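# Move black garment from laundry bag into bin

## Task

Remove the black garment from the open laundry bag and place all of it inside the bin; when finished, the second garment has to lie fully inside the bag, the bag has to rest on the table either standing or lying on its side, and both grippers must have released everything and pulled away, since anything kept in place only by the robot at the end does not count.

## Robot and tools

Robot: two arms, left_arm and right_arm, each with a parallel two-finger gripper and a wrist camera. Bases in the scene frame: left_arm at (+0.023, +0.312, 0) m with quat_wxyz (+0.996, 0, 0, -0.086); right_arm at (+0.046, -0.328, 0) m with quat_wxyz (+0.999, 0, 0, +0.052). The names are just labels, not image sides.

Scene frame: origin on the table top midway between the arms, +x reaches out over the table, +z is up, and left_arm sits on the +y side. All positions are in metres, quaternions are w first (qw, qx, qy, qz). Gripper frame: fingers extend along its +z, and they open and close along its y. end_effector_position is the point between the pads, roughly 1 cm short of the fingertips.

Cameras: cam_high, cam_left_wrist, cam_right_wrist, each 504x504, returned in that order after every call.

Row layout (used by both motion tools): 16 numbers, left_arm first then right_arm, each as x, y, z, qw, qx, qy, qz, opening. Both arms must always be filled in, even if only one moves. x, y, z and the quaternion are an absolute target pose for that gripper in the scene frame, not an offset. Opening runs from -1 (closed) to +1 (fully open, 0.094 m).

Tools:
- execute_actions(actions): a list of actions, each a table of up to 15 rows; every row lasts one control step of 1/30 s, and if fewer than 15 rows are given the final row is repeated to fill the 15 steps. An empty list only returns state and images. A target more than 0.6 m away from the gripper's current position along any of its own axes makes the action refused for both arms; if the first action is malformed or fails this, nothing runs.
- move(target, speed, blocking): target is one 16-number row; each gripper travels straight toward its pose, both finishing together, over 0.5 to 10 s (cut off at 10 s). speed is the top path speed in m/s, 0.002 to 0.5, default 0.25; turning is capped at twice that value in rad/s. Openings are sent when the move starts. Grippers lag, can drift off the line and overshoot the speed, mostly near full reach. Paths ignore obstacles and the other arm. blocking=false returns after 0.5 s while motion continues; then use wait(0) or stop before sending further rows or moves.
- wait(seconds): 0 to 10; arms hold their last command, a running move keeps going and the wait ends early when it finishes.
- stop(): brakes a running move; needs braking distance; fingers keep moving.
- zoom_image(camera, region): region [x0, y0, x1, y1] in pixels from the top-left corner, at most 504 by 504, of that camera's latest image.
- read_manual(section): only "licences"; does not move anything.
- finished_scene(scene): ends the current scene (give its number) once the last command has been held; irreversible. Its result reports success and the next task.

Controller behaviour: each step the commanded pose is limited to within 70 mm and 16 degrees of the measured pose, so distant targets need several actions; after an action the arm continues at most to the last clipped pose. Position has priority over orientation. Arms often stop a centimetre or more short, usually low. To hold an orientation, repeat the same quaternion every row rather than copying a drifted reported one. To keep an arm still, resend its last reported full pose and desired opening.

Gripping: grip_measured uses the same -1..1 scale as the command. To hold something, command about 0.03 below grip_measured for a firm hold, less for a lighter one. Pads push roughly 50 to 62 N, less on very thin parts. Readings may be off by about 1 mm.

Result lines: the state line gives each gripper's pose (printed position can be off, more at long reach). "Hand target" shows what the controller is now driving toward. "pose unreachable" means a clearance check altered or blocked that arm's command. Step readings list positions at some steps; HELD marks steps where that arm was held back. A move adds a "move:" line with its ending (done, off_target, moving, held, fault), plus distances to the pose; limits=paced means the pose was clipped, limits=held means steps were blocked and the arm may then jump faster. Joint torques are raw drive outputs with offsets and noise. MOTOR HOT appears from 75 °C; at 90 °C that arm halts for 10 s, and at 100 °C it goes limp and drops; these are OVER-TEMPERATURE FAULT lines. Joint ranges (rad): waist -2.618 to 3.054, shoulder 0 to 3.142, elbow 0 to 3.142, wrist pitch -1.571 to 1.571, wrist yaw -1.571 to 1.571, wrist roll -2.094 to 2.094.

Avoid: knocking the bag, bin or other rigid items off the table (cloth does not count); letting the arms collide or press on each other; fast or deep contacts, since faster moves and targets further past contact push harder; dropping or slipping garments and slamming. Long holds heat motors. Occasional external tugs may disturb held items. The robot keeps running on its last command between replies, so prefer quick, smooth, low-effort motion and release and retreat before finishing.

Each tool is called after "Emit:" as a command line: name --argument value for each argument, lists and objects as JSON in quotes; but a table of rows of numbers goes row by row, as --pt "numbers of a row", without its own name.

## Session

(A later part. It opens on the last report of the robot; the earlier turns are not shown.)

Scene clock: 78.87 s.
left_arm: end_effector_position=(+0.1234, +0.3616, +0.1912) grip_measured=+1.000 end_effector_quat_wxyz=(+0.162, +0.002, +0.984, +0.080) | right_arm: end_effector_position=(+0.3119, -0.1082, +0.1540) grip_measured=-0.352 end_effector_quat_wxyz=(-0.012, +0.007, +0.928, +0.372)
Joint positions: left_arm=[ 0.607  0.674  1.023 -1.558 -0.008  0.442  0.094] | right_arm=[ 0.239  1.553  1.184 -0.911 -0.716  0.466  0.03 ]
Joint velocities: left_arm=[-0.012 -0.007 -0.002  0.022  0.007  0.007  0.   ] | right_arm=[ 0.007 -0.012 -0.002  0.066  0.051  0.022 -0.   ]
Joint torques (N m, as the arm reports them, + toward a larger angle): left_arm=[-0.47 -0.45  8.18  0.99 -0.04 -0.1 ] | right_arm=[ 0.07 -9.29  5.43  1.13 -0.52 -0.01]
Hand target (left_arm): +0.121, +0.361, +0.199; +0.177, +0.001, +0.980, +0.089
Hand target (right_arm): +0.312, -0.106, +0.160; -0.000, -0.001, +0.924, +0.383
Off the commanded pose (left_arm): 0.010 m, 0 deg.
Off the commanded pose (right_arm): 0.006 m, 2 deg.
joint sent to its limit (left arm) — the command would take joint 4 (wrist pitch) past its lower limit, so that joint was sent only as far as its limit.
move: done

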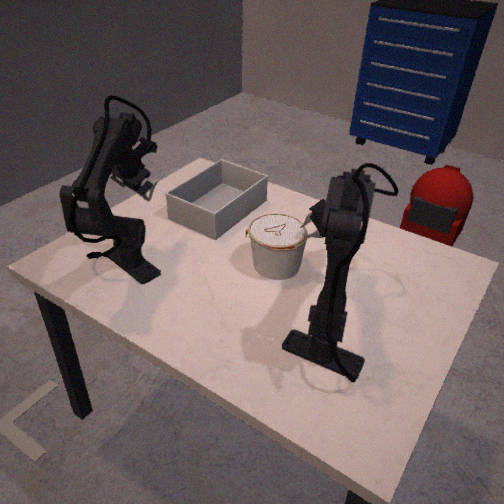

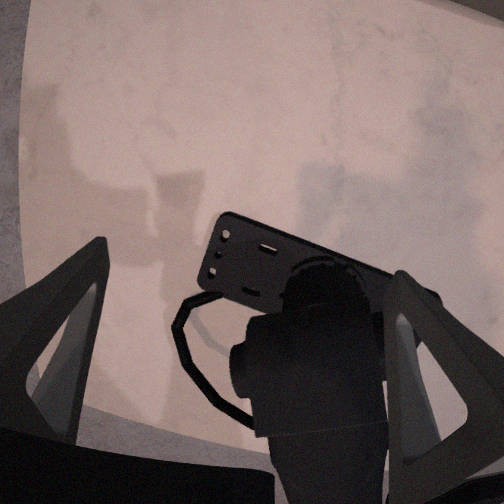

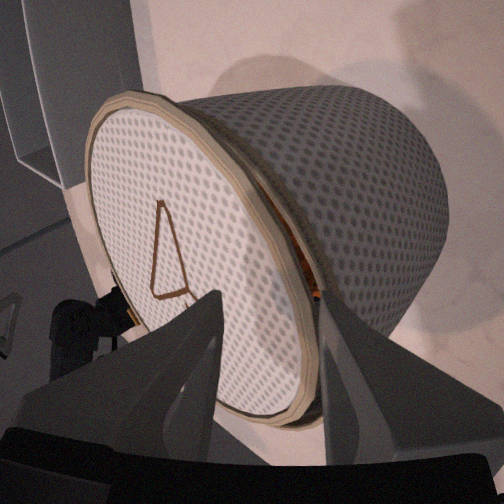

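Nearly at the gap. Close slightly and advance in +y.

Emit:
move --target '[0.12,0.36,0.2,0.16,0,0.984,0.083,1,0.312,-0.092,0.156,0,0,0.924,0.383,-0.46]' --speed 0.02

Emit:
zoom_image --camera "cam_high" --region '[240, 190, 340, 290]'

Scene clock: 82.53 s.
left_arm: end_effector_position=(+0.1234, +0.3616, +0.1912) grip_measured=+1.000 end_effector_quat_wxyz=(+0.162, +0.002, +0.984, +0.080) | right_arm: end_effector_position=(+0.3138, -0.0939, +0.1576) grip_measured=-0.458 end_effector_quat_wxyz=(-0.004, +0.004, +0.925, +0.381)
Joint positions: left_arm=[ 0.607  0.674  1.023 -1.558 -0.008  0.442  0.094] | right_arm=[ 0.278  1.553  1.184 -0.852 -0.715  0.523  0.025]
Joint velocities: left_arm=[-0.002  0.002 -0.007  0.007  0.066  0.037  0.   ] | right_arm=[ 0.007  0.002 -0.002 -0.11  -0.066 -0.007 -0.001]
Joint torques (N m, as the arm reports them, + toward a larger angle): left_arm=[-0.52 -0.37  8.18  1.    0.   -0.11] | right_arm=[ 0.56 -8.33  4.7   1.24 -0.37  0.01]
Hand target (left_arm): +0.121, +0.361, +0.199; +0.177, +0.001, +0.980, +0.089
Hand target (right_arm): +0.311, -0.092, +0.156; -0.001, -0.000, +0.924, +0.383
Off the commanded pose (left_arm): 0.010 m, 0 deg.
Off the commanded pose (right_arm): 0.003 m, 1 deg.
joint sent to its limit (left arm) — the command would take joint 4 (wrist pitch) past its lower limit, so that joint was sent only as far as its limit.
move: done

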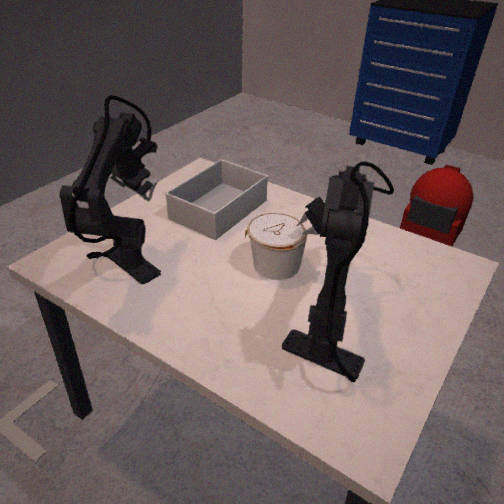

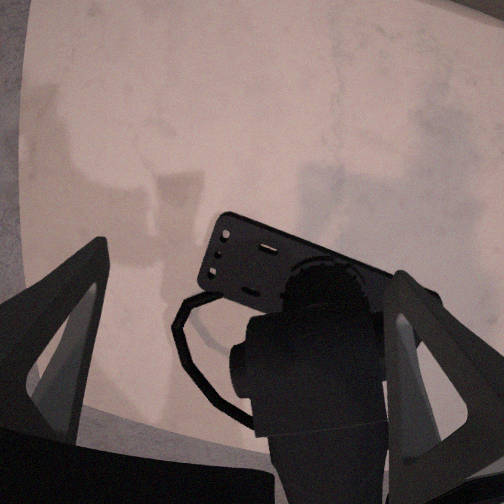

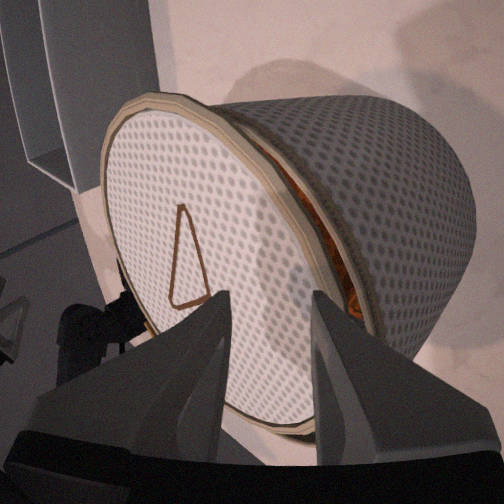

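Region (240, 190, 340, 290) of cam_high's 504x504 image, scaled by 5.040, with more detail than that image has.

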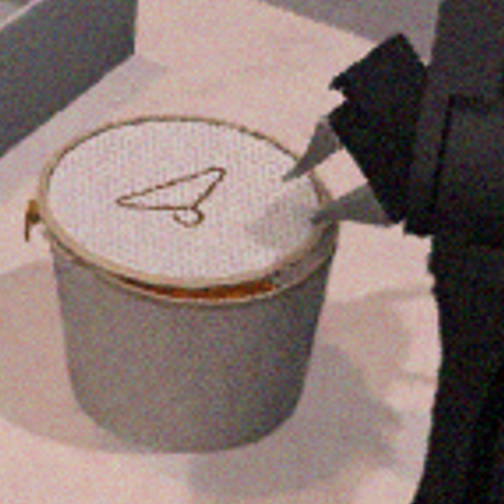

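Emit:
move --target '[0.12,0.36,0.2,0.16,0,0.984,0.083,1,0.312,-0.108,0.158,0,0,0.924,0.383,-0.46]' --speed 0.02

Scene clock: 86.30 s.
left_arm: end_effector_position=(+0.1234, +0.3616, +0.1912) grip_measured=+1.000 end_effector_quat_wxyz=(+0.162, +0.002, +0.984, +0.080) | right_arm: end_effector_position=(+0.3189, -0.1051, +0.1564) grip_measured=-0.458 end_effector_quat_wxyz=(+0.004, +0.001, +0.926, +0.378)
Joint positions: left_arm=[ 0.607  0.674  1.023 -1.558 -0.008  0.442  0.094] | right_arm=[ 0.241  1.553  1.184 -0.871 -0.715  0.473  0.025]
Joint velocities: left_arm=[ 0.002  0.002  0.007 -0.051 -0.007 -0.037  0.   ] | right_arm=[-0.012  0.002  0.017 -0.051  0.037  0.007 -0.001]
Joint torques (N m, as the arm reports them, + toward a larger angle): left_arm=[-0.6  -0.61  8.18  0.94 -0.08 -0.1 ] | right_arm=[-0.61 -9.34  4.67  0.92 -0.54 -0.11]
Hand target (left_arm): +0.121, +0.361, +0.199; +0.177, +0.001, +0.980, +0.089
Hand target (right_arm): +0.313, -0.108, +0.158; +0.001, +0.000, +0.924, +0.382
Off the commanded pose (left_arm): 0.010 m, 0 deg.
Off the commanded pose (right_arm): 0.008 m, 1 deg.
joint sent to its limit (left arm) — the command would take joint 4 (wrist pitch) past its lower limit, so that joint was sent only as far as its limit.
move: done

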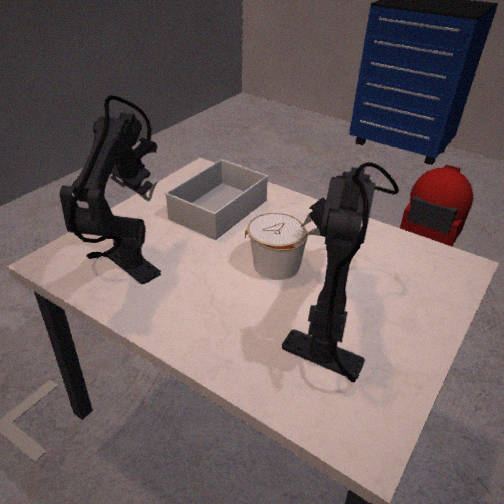

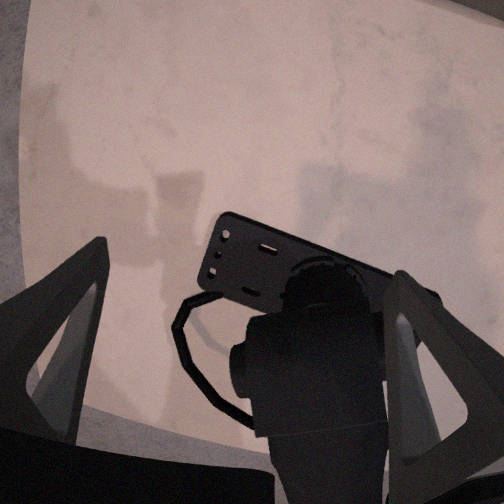

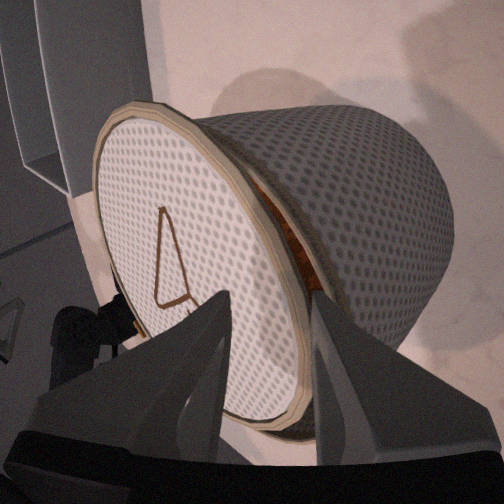

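Emit:
move --target '[0.12,0.36,0.2,0.16,0,0.984,0.083,1,0.314,-0.092,0.142,0,0,0.924,0.383,-0.46]' --speed 0.02

Emit:
zoom_image --camera "cam_high" --region '[240, 190, 340, 290]'

Scene clock: 90.90 s.
left_arm: end_effector_position=(+0.1234, +0.3616, +0.1912) grip_measured=+1.000 end_effector_quat_wxyz=(+0.162, +0.002, +0.984, +0.080) | right_arm: end_effector_position=(+0.3142, -0.0949, +0.1439) grip_measured=-0.458 end_effector_quat_wxyz=(-0.003, +0.005, +0.925, +0.381)
Joint positions: left_arm=[ 0.607  0.674  1.023 -1.558 -0.008  0.442  0.094] | right_arm=[ 0.274  1.559  1.135 -0.797 -0.715  0.521  0.025]
Joint velocities: left_arm=[-0.012  0.002 -0.002 -0.007 -0.051  0.066  0.   ] | right_arm=[ 0.007 -0.002 -0.012  0.022  0.022 -0.007  0.001]
Joint torques (N m, as the arm reports them, + toward a larger angle): left_arm=[-0.33 -0.27  8.02  0.99 -0.02 -0.09] | right_arm=[ 0.6  -7.2   5.43  1.23 -0.39 -0.02]
Hand target (left_arm): +0.121, +0.361, +0.199; +0.177, +0.001, +0.980, +0.089
Hand target (right_arm): +0.314, -0.092, +0.142; -0.001, +0.000, +0.924, +0.383
Off the commanded pose (left_arm): 0.010 m, 0 deg.
Off the commanded pose (right_arm): 0.004 m, 1 deg.
joint sent to its limit (left arm) — the command would take joint 4 (wrist pitch) past its lower limit, so that joint was sent only as far as its limit.
move: done

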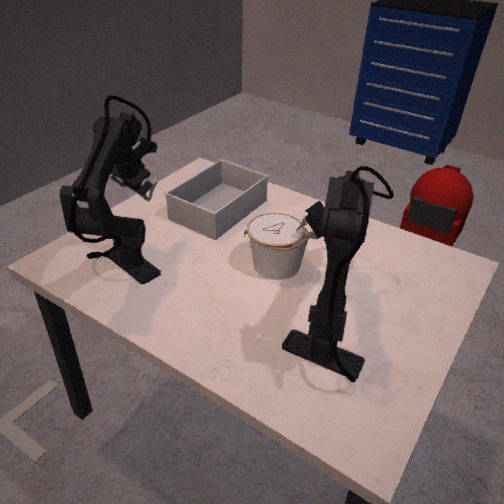

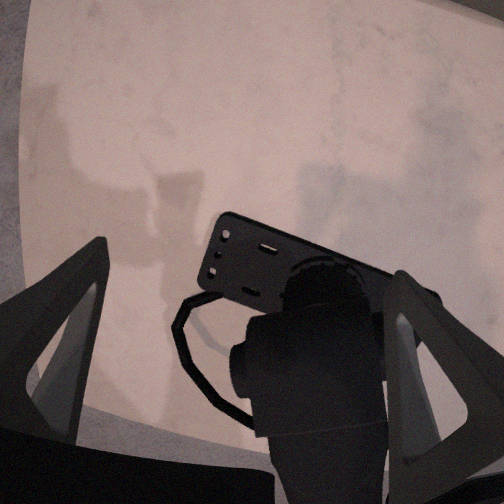

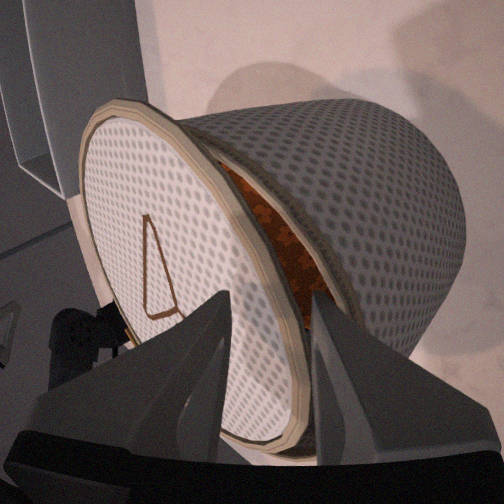

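Region (240, 190, 340, 290) of cam_high's 504x504 image, scaled by 5.040, with more detail than that image has.

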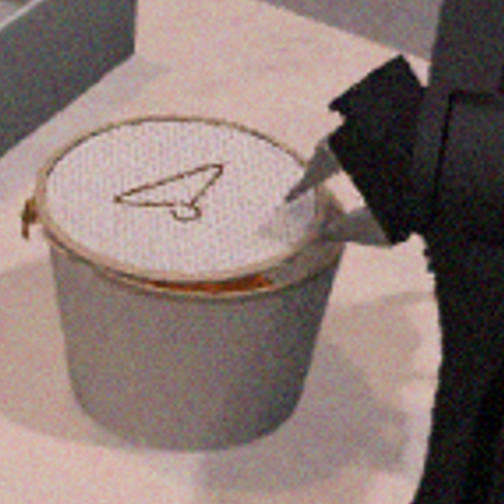

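Emit:
move --target '[0.12,0.36,0.2,0.16,0,0.984,0.083,1,0.31,-0.072,0.142,0,0,0.89,0.456,-0.46]' --speed 0.03

Emit:
move --target '[0.12,0.36,0.2,0.16,0,0.984,0.083,1,0.30,-0.05,0.205,0,0,0.89,0.456,-0.46]' --speed 0.05

Scene clock: 96.50 s.
left_arm: end_effector_position=(+0.1234, +0.3616, +0.1912) grip_measured=+1.000 end_effector_quat_wxyz=(+0.162, +0.002, +0.984, +0.080) | right_arm: end_effector_position=(+0.3128, -0.0763, +0.1359) grip_measured=-0.458 end_effector_quat_wxyz=(-0.006, +0.010, +0.895, +0.445)
Joint positions: left_arm=[ 0.607  0.674  1.023 -1.558 -0.008  0.442  0.094] | right_arm=[ 0.283  1.559  1.013 -0.565 -0.831  0.615  0.025]
Joint velocities: left_arm=[ 0.002 -0.017  0.002 -0.081 -0.007  0.095  0.   ] | right_arm=[ 0.012 -0.002  0.002 -0.007 -0.007  0.022  0.   ]
Joint torques (N m, as the arm reports them, + toward a larger angle): left_arm=[-0.33 -0.36  8.19  0.98 -0.03 -0.13] | right_arm=[ 0.69 -9.46  5.19  1.35 -0.54  0.02]
Hand target (left_arm): +0.121, +0.361, +0.199; +0.177, +0.001, +0.980, +0.089
Hand target (right_arm): +0.309, -0.072, +0.142; -0.000, -0.001, +0.890, +0.456
Off the commanded pose (left_arm): 0.010 m, 0 deg.
Off the commanded pose (right_arm): 0.008 m, 2 deg.
joint sent to its limit (left arm) — the command would take joint 4 (wrist pitch) past its lower limit, so that joint was sent only as far as its limit.
move: done

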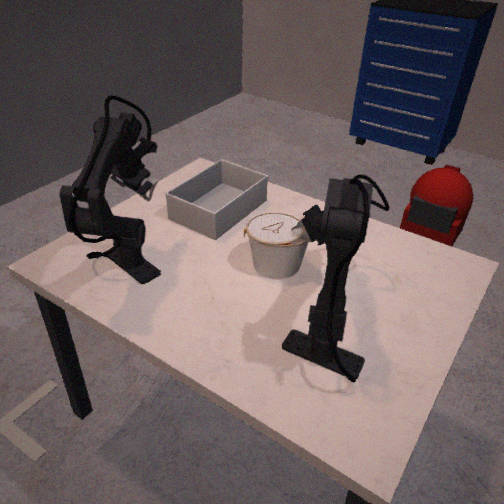

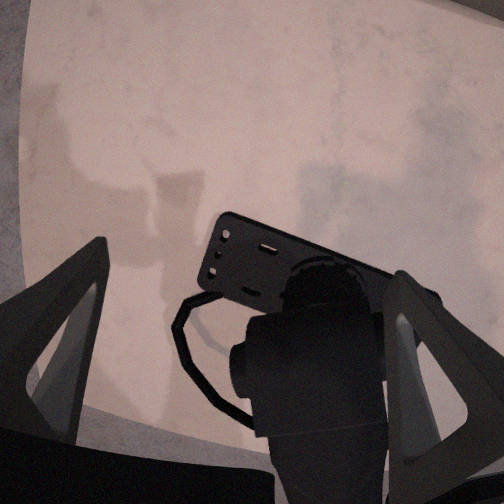

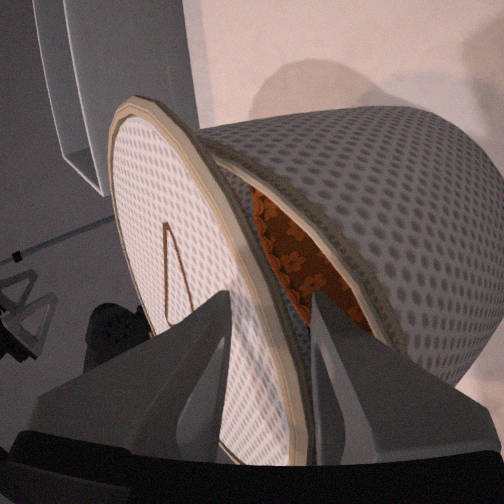

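Scene clock: 98.30 s.
left_arm: end_effector_position=(+0.1234, +0.3616, +0.1912) grip_measured=+1.000 end_effector_quat_wxyz=(+0.162, +0.002, +0.984, +0.080) | right_arm: end_effector_position=(+0.2972, -0.0541, +0.1876) grip_measured=-0.458 end_effector_quat_wxyz=(-0.016, +0.011, +0.894, +0.448)
Joint positions: left_arm=[ 0.607  0.674  1.023 -1.558 -0.008  0.442  0.094] | right_arm=[ 0.369  1.494  1.147 -0.695 -0.806  0.728  0.025]
Joint velocities: left_arm=[-0.007  0.002 -0.007 -0.037  0.022 -0.037  0.   ] | right_arm=[-0.002 -0.002 -0.002  0.022 -0.051  0.037 -0.001]
Joint torques (N m, as the arm reports them, + toward a larger angle): left_arm=[-0.72 -0.05  8.28  0.92 -0.01 -0.09] | right_arm=[ 0.61 -9.15  9.52  1.2  -0.4  -0.02]
Hand target (left_arm): +0.121, +0.361, +0.199; +0.177, +0.001, +0.980, +0.089
Hand target (right_arm): +0.297, -0.051, +0.205; -0.001, -0.000, +0.890, +0.457
Off the commanded pose (left_arm): 0.010 m, 0 deg.
Off the commanded pose (right_arm): 0.018 m, 2 deg.
joint sent to its limit (left arm) — the command would take joint 4 (wrist pitch) past its lower limit, so that joint was sent only as far as its limit.
move: off_target (right_arm)

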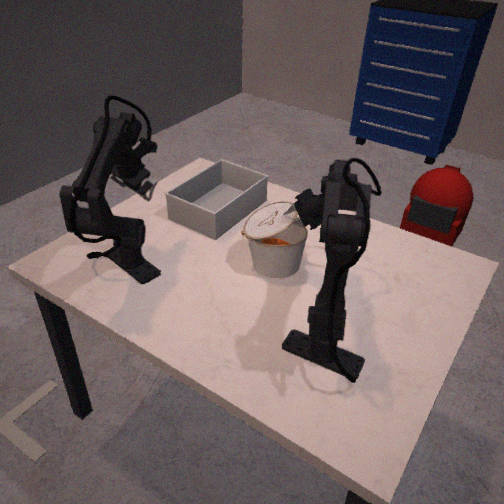

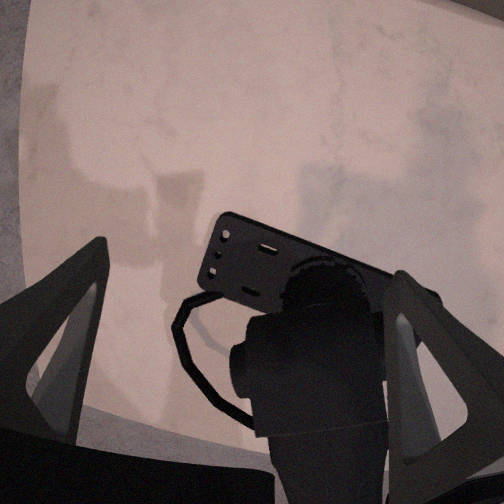

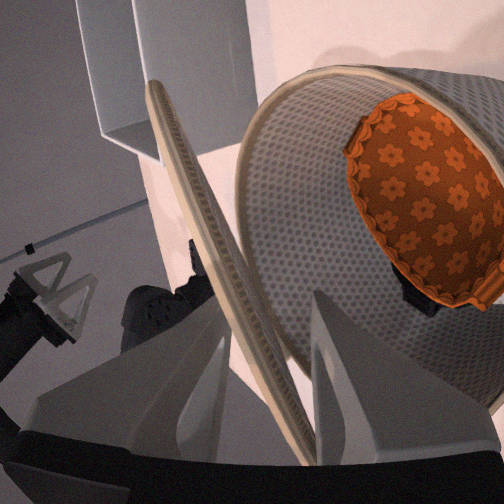

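Emit:
move --target '[0.12,0.36,0.2,0.16,0,0.984,0.083,1,0.26,0.0,0.265,0,0,0.94,0.34,-0.3]' --speed 0.07

Emit:
move --target '[0.12,0.36,0.2,0.16,0,0.984,0.083,1,0.215,0.065,0.275,0,0,0.95,0.31,0.2]' --speed 0.07

Scene clock: 104.67 s.
left_arm: end_effector_position=(+0.1234, +0.3616, +0.1912) grip_measured=+1.000 end_effector_quat_wxyz=(+0.162, +0.002, +0.984, +0.080) | right_arm: end_effector_position=(+0.2565, -0.0036, +0.2543) grip_measured=-0.301 end_effector_quat_wxyz=(-0.013, +0.005, +0.942, +0.337)
Joint positions: left_arm=[ 0.607  0.674  1.023 -1.558 -0.008  0.442  0.094] | right_arm=[ 0.673  1.589  1.634 -1.109 -0.486  0.916  0.033]
Joint velocities: left_arm=[-0.012  0.022 -0.002 -0.066  0.007  0.007  0.   ] | right_arm=[-0.007 -0.007  0.002 -0.022  0.007  0.022  0.   ]
Joint torques (N m, as the arm reports them, + toward a larger angle): left_arm=[-0.35 -0.28  8.17  0.91 -0.07 -0.09] | right_arm=[ 0.45 -7.74  9.38  1.21 -0.19  0.02]
Hand target (left_arm): +0.121, +0.361, +0.199; +0.177, +0.001, +0.980, +0.089
Hand target (right_arm): +0.257, -0.001, +0.265; -0.005, +0.001, +0.939, +0.343
Off the commanded pose (left_arm): 0.010 m, 0 deg.
Off the commanded pose (right_arm): 0.012 m, 2 deg.
joint sent to its limit (left arm) — the command would take joint 4 (wrist pitch) past its lower limit, so that joint was sent only as far as its limit.
move: off_target (right_arm)

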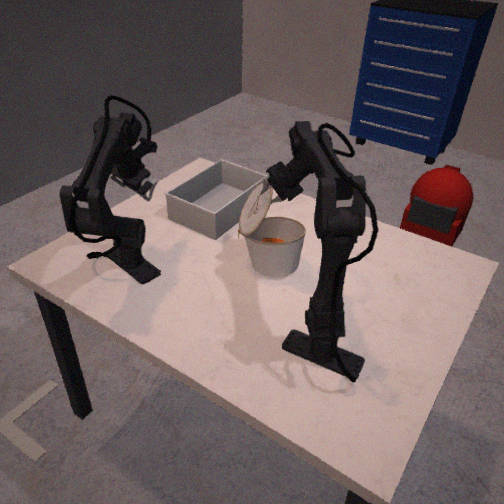

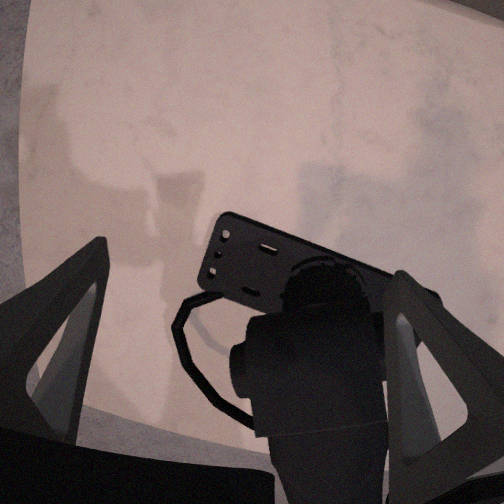

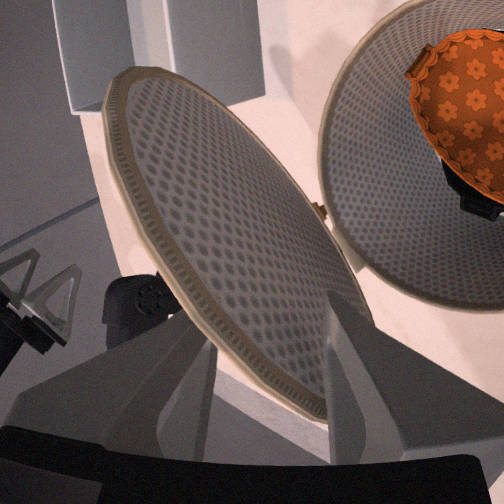

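Scene clock: 106.30 s.
left_arm: end_effector_position=(+0.1234, +0.3616, +0.1912) grip_measured=+1.000 end_effector_quat_wxyz=(+0.162, +0.002, +0.984, +0.080) | right_arm: end_effector_position=(+0.2124, +0.0629, +0.2655) grip_measured=+0.198 end_effector_quat_wxyz=(-0.012, +0.002, +0.952, +0.306)
Joint positions: left_arm=[ 0.607  0.674  1.023 -1.558 -0.008  0.442  0.094] | right_arm=[ 0.929  1.732  1.863 -1.159 -0.323  1.127  0.056]
Joint velocities: left_arm=[-0.007  0.002  0.007  0.022 -0.022  0.007  0.   ] | right_arm=[ 0.007  0.012  0.012 -0.022  0.007 -0.022  0.002]
Joint torques (N m, as the arm reports them, + toward a larger angle): left_arm=[-0.68 -0.23  8.15  0.99 -0.06 -0.09] | right_arm=[ 0.28 -9.17  9.23  1.25 -0.06  0.01]
Hand target (left_arm): +0.121, +0.361, +0.199; +0.177, +0.001, +0.980, +0.089
Hand target (right_arm): +0.213, +0.064, +0.275; -0.004, +0.001, +0.950, +0.311
Off the commanded pose (left_arm): 0.010 m, 0 deg.
Off the commanded pose (right_arm): 0.010 m, 2 deg.
joint sent to its limit (left arm) — the command would take joint 4 (wrist pitch) past its lower limit, so that joint was sent only as far as its limit.
move: done

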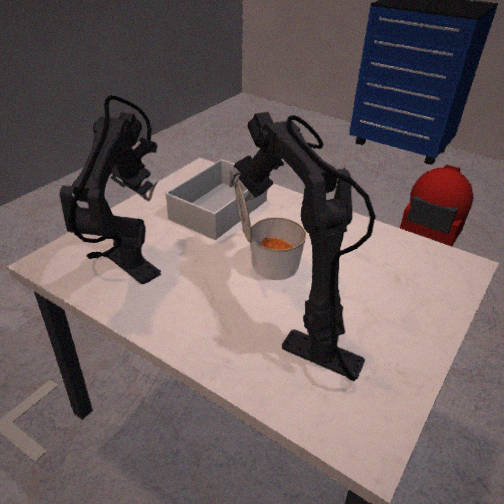

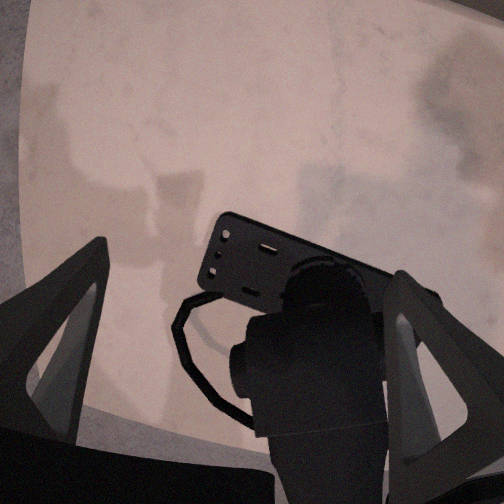

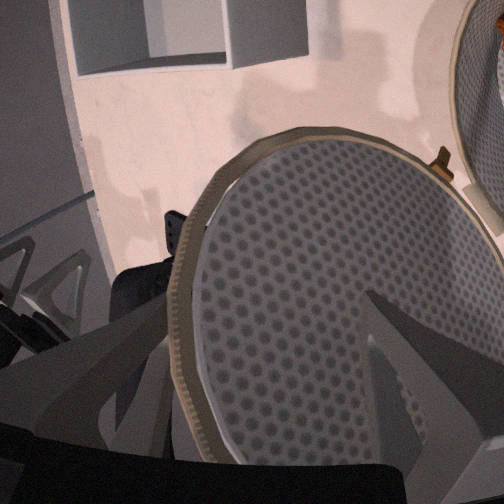

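Emit:
move --target '[0.12,0.36,0.2,0.16,0,0.984,0.083,1,0.175,0.12,0.265,0,0,0.94,0.34,0.8]' --speed 0.07

Scene clock: 109.27 s.
left_arm: end_effector_position=(+0.1234, +0.3616, +0.1912) grip_measured=+1.000 end_effector_quat_wxyz=(+0.162, +0.002, +0.984, +0.080) | right_arm: end_effector_position=(+0.1720, +0.1148, +0.2590) grip_measured=+0.798 end_effector_quat_wxyz=(-0.012, +0.001, +0.944, +0.328)
Joint positions: left_arm=[ 0.607  0.674  1.023 -1.558 -0.008  0.442  0.094] | right_arm=[ 1.093  1.784  1.863 -1.021 -0.249  1.28   0.084]
Joint velocities: left_arm=[-0.007 -0.007 -0.012 -0.007 -0.022 -0.066  0.   ] | right_arm=[ 0.002 -0.007 -0.007 -0.051 -0.066 -0.022 -0.002]
Joint torques (N m, as the arm reports them, + toward a larger angle): left_arm=[-0.47 -0.14  8.34  0.97 -0.05 -0.08] | right_arm=[  0.38 -10.23   7.26   1.69   0.    -0.01]
Hand target (left_arm): +0.121, +0.361, +0.199; +0.177, +0.001, +0.980, +0.089
Hand target (right_arm): +0.174, +0.119, +0.266; -0.002, -0.000, +0.940, +0.340
Off the commanded pose (left_arm): 0.010 m, 0 deg.
Off the commanded pose (right_arm): 0.009 m, 2 deg.
joint sent to its limit (left arm) — the command would take joint 4 (wrist pitch) past its lower limit, so that joint was sent only as far as its limit.
move: done

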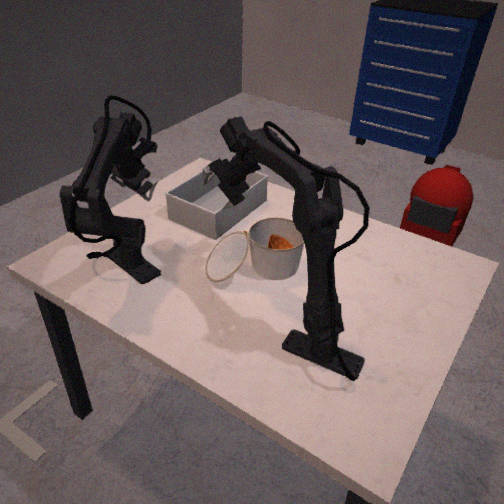

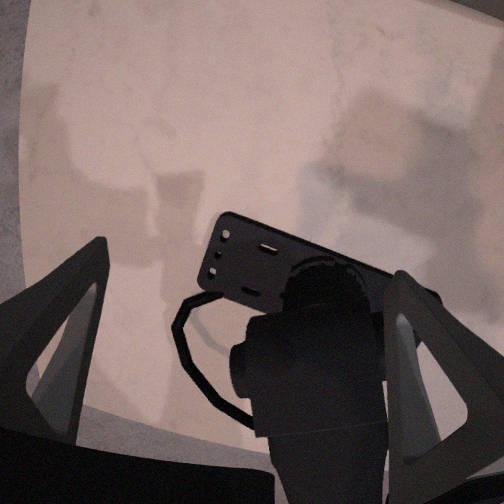

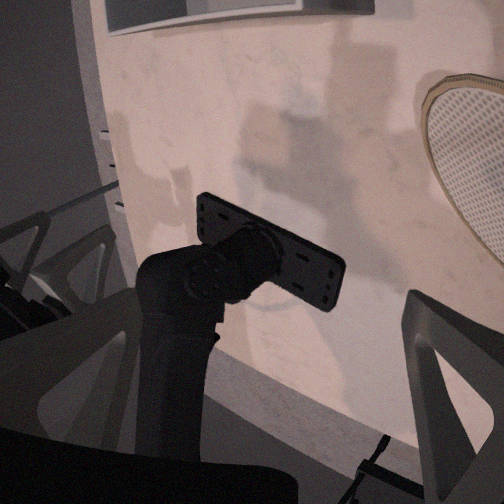

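Lid open. Look inside.

Emit:
move --target '[0.12,0.36,0.2,0.16,0,0.984,0.083,1,0.25,-0.03,0.2,0,0,1,0,0.8]'

Scene clock: 112.57 s.
left_arm: end_effector_position=(+0.1234, +0.3616, +0.1912) grip_measured=+1.000 end_effector_quat_wxyz=(+0.162, +0.002, +0.984, +0.080) | right_arm: end_effector_position=(+0.2543, -0.0183, +0.1886) grip_measured=+0.799 end_effector_quat_wxyz=(+0.012, +0.005, +0.999, +0.033)
Joint positions: left_arm=[ 0.607  0.674  1.023 -1.558 -0.008  0.442  0.094] | right_arm=[ 0.865  1.938  1.985 -1.551 -0.017  0.98   0.084]
Joint velocities: left_arm=[-0.002  0.012  0.007 -0.081 -0.051 -0.007  0.   ] | right_arm=[-0.007 -0.007 -0.002 -0.066  0.051  0.022  0.001]
Joint torques (N m, as the arm reports them, + toward a larger angle): left_arm=[-0.6  -0.27  8.38  0.99 -0.01 -0.11] | right_arm=[ -0.28 -13.18   4.84   0.45   0.14  -0.05]
Hand target (left_arm): +0.121, +0.361, +0.199; +0.177, +0.001, +0.980, +0.089
Hand target (right_arm): +0.254, -0.026, +0.195; +0.019, +0.004, +0.999, +0.029
Off the commanded pose (left_arm): 0.010 m, 0 deg.
Off the commanded pose (right_arm): 0.017 m, 4 deg.
joint sent to its limit (left arm) — the command would take joint 4 (wrist pitch) past its lower limit, so that joint was sent only as far as its limit.
joint sent to its limit (right arm) — the command would take joint 4 (wrist pitch) past its lower limit, so that joint was sent only as far as its limit.
move: off_target (right_arm)

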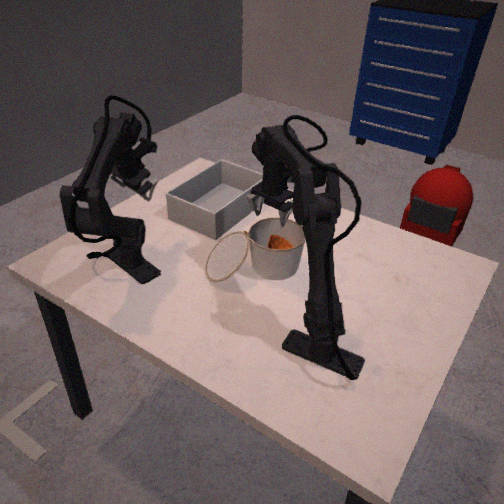

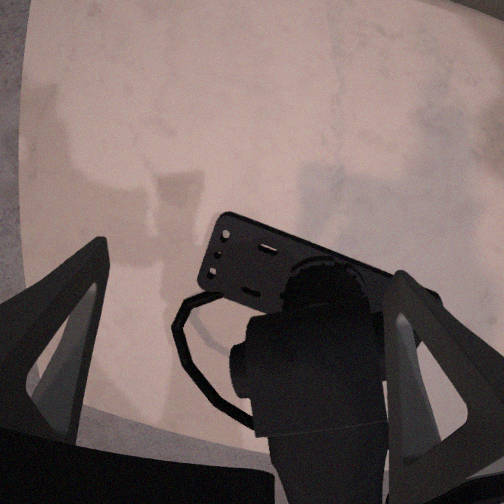

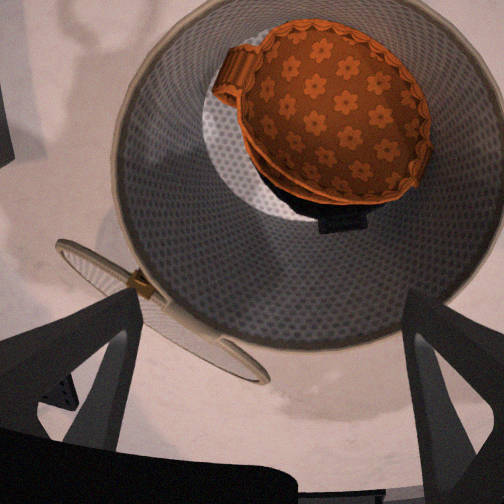

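Emit:
move --target '[0.12,0.36,0.2,0.16,0,0.984,0.083,1,0.245,-0.05,0.11,-0.087,0,0.996,0,-0.1]' --speed 0.1

Scene clock: 122.37 s.
left_arm: end_effector_position=(+0.1234, +0.3616, +0.1912) grip_measured=+1.000 end_effector_quat_wxyz=(+0.162, +0.002, +0.984, +0.080) | right_arm: end_effector_position=(+0.2453, -0.0498, +0.1088) grip_measured=-0.098 end_effector_quat_wxyz=(-0.088, +0.001, +0.996, -0.008)
Joint positions: left_arm=[ 0.607  0.674  1.023 -1.558 -0.008  0.442  0.094] | right_arm=[ 0.779  1.96   1.684 -1.42  -0.125  0.878  0.042]
Joint velocities: left_arm=[ 0.002 -0.012 -0.012 -0.066  0.007 -0.007  0.   ] | right_arm=[-0.002  0.007 -0.012 -0.066 -0.095 -0.037 -0.001]
Joint torques (N m, as the arm reports them, + toward a larger angle): left_arm=[-0.57 -0.09  8.42  0.97 -0.06 -0.09] | right_arm=[ -0.49 -11.42   4.93   0.36  -0.17  -0.06]
Hand target (left_arm): +0.121, +0.361, +0.199; +0.177, +0.001, +0.980, +0.089
Hand target (right_arm): +0.247, -0.049, +0.109; -0.086, +0.001, +0.996, +0.000
Off the commanded pose (left_arm): 0.010 m, 0 deg.
Off the commanded pose (right_arm): 0.001 m, 1 deg.
joint sent to its limit (left arm) — the command would take joint 4 (wrist pitch) past its lower limit, so that joint was sent only as far as its limit.
move: done

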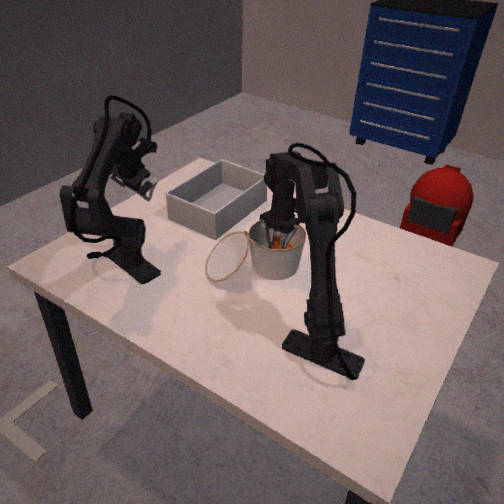

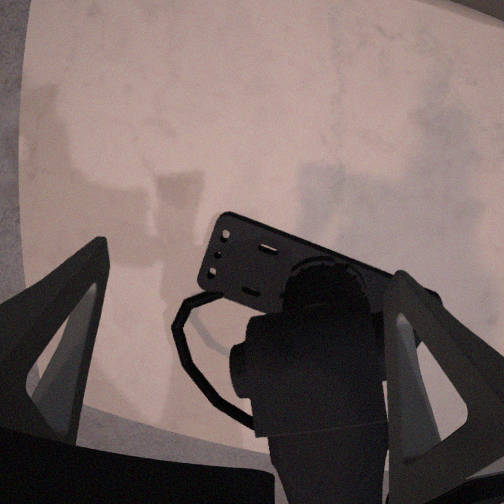

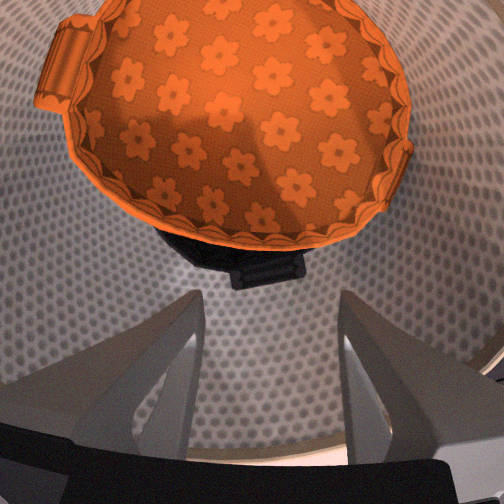

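Emit:
move --target '[0.12,0.36,0.2,0.16,0,0.984,0.083,1,0.222,-0.048,0.085,-0.15,0,0.989,0,-0.15]' --speed 0.05

Emit:
zoom_image --camera "cam_high" --region '[200, 170, 330, 300]'

Scene clock: 127.00 s.
left_arm: end_effector_position=(+0.1234, +0.3616, +0.1912) grip_measured=+1.000 end_effector_quat_wxyz=(+0.162, +0.002, +0.984, +0.080) | right_arm: end_effector_position=(+0.2235, -0.0496, +0.0864) grip_measured=-0.148 end_effector_quat_wxyz=(-0.148, +0.003, +0.989, -0.005)
Joint positions: left_arm=[ 0.607  0.674  1.023 -1.558 -0.008  0.442  0.094] | right_arm=[ 0.779  1.985  1.608 -1.392 -0.222  0.866  0.04 ]
Joint velocities: left_arm=[-0.007 -0.002 -0.007 -0.007 -0.007 -0.022  0.   ] | right_arm=[ 0.022 -0.012  0.007  0.022 -0.022 -0.022 -0.   ]
Joint torques (N m, as the arm reports them, + toward a larger angle): left_arm=[-0.35 -0.38  8.36  0.96 -0.06 -0.07] | right_arm=[  0.   -10.96   4.41   0.22  -0.22  -0.04]
Hand target (left_arm): +0.121, +0.361, +0.199; +0.177, +0.001, +0.980, +0.089
Hand target (right_arm): +0.222, -0.048, +0.085; -0.150, +0.001, +0.989, +0.000
Off the commanded pose (left_arm): 0.010 m, 0 deg.
Off the commanded pose (right_arm): 0.003 m, 1 deg.
joint sent to its limit (left arm) — the command would take joint 4 (wrist pitch) past its lower limit, so that joint was sent only as far as its limit.
move: done

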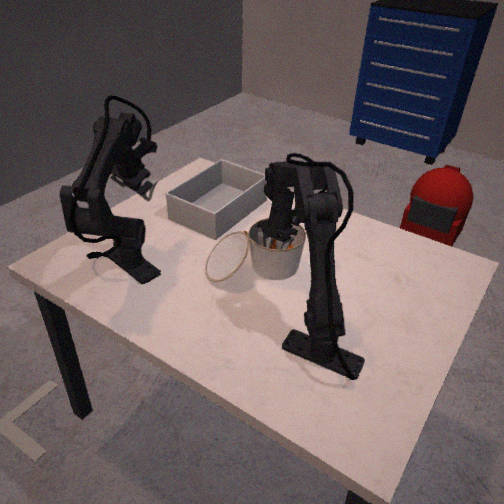

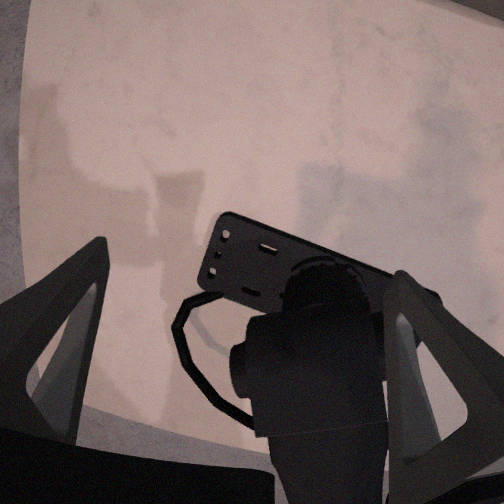

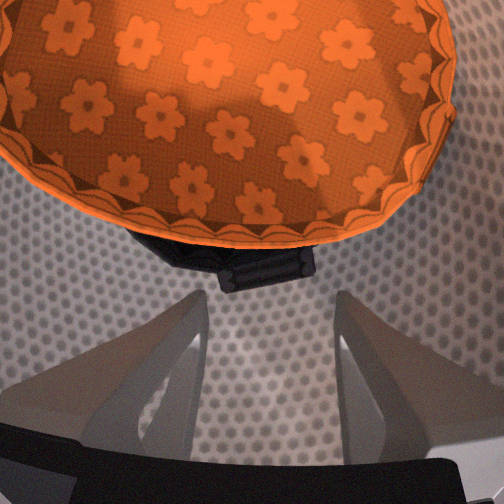

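Region (200, 170, 330, 300) of cam_high's 504x504 image, scaled by 3.877, with more detail than that image has.

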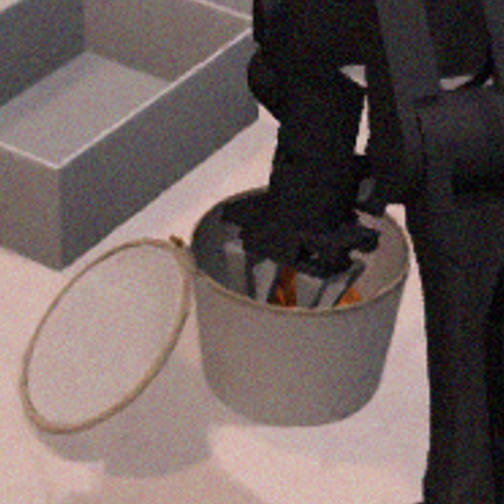

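Emit:
move --target '[0.12,0.36,0.2,0.16,0,0.984,0.083,1,0.208,-0.048,0.062,-0.13,0.08,0.988,0,-0.1]' --speed 0.04

Scene clock: 131.27 s.
left_arm: end_effector_position=(+0.1234, +0.3616, +0.1912) grip_measured=+1.000 end_effector_quat_wxyz=(+0.162, +0.002, +0.984, +0.080) | right_arm: end_effector_position=(+0.2105, -0.0476, +0.0590) grip_measured=-0.102 end_effector_quat_wxyz=(-0.137, +0.079, +0.987, -0.005)
Joint positions: left_arm=[ 0.607  0.674  1.023 -1.558 -0.008  0.442  0.094] | right_arm=[ 0.812  1.949  1.452 -1.233 -0.224  1.057  0.042]
Joint velocities: left_arm=[-0.007 -0.002 -0.007 -0.022 -0.022 -0.007  0.   ] | right_arm=[ 0.007 -0.007 -0.002  0.037  0.007 -0.037 -0.001]
Joint torques (N m, as the arm reports them, + toward a larger angle): left_arm=[-0.57 -0.09  8.27  0.94 -0.03 -0.04] | right_arm=[  0.55 -12.57   3.89   0.25  -0.09   0.08]
Hand target (left_arm): +0.121, +0.361, +0.199; +0.177, +0.001, +0.980, +0.089
Hand target (right_arm): +0.208, -0.048, +0.062; -0.131, +0.079, +0.988, -0.000
Off the commanded pose (left_arm): 0.010 m, 0 deg.
Off the commanded pose (right_arm): 0.004 m, 1 deg.
joint sent to its limit (left arm) — the command would take joint 4 (wrist pitch) past its lower limit, so that joint was sent only as far as its limit.
move: done

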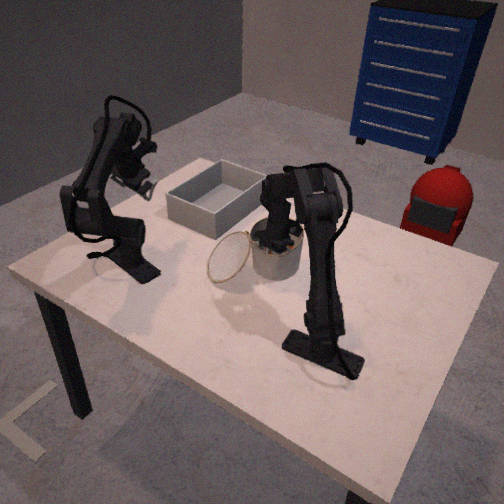

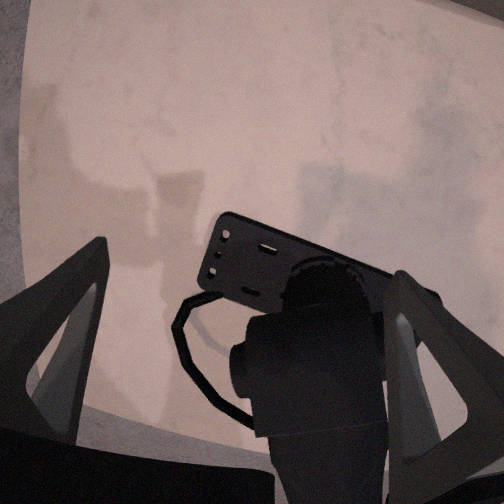

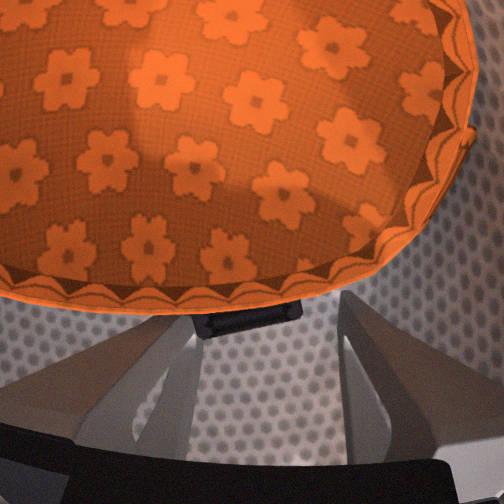

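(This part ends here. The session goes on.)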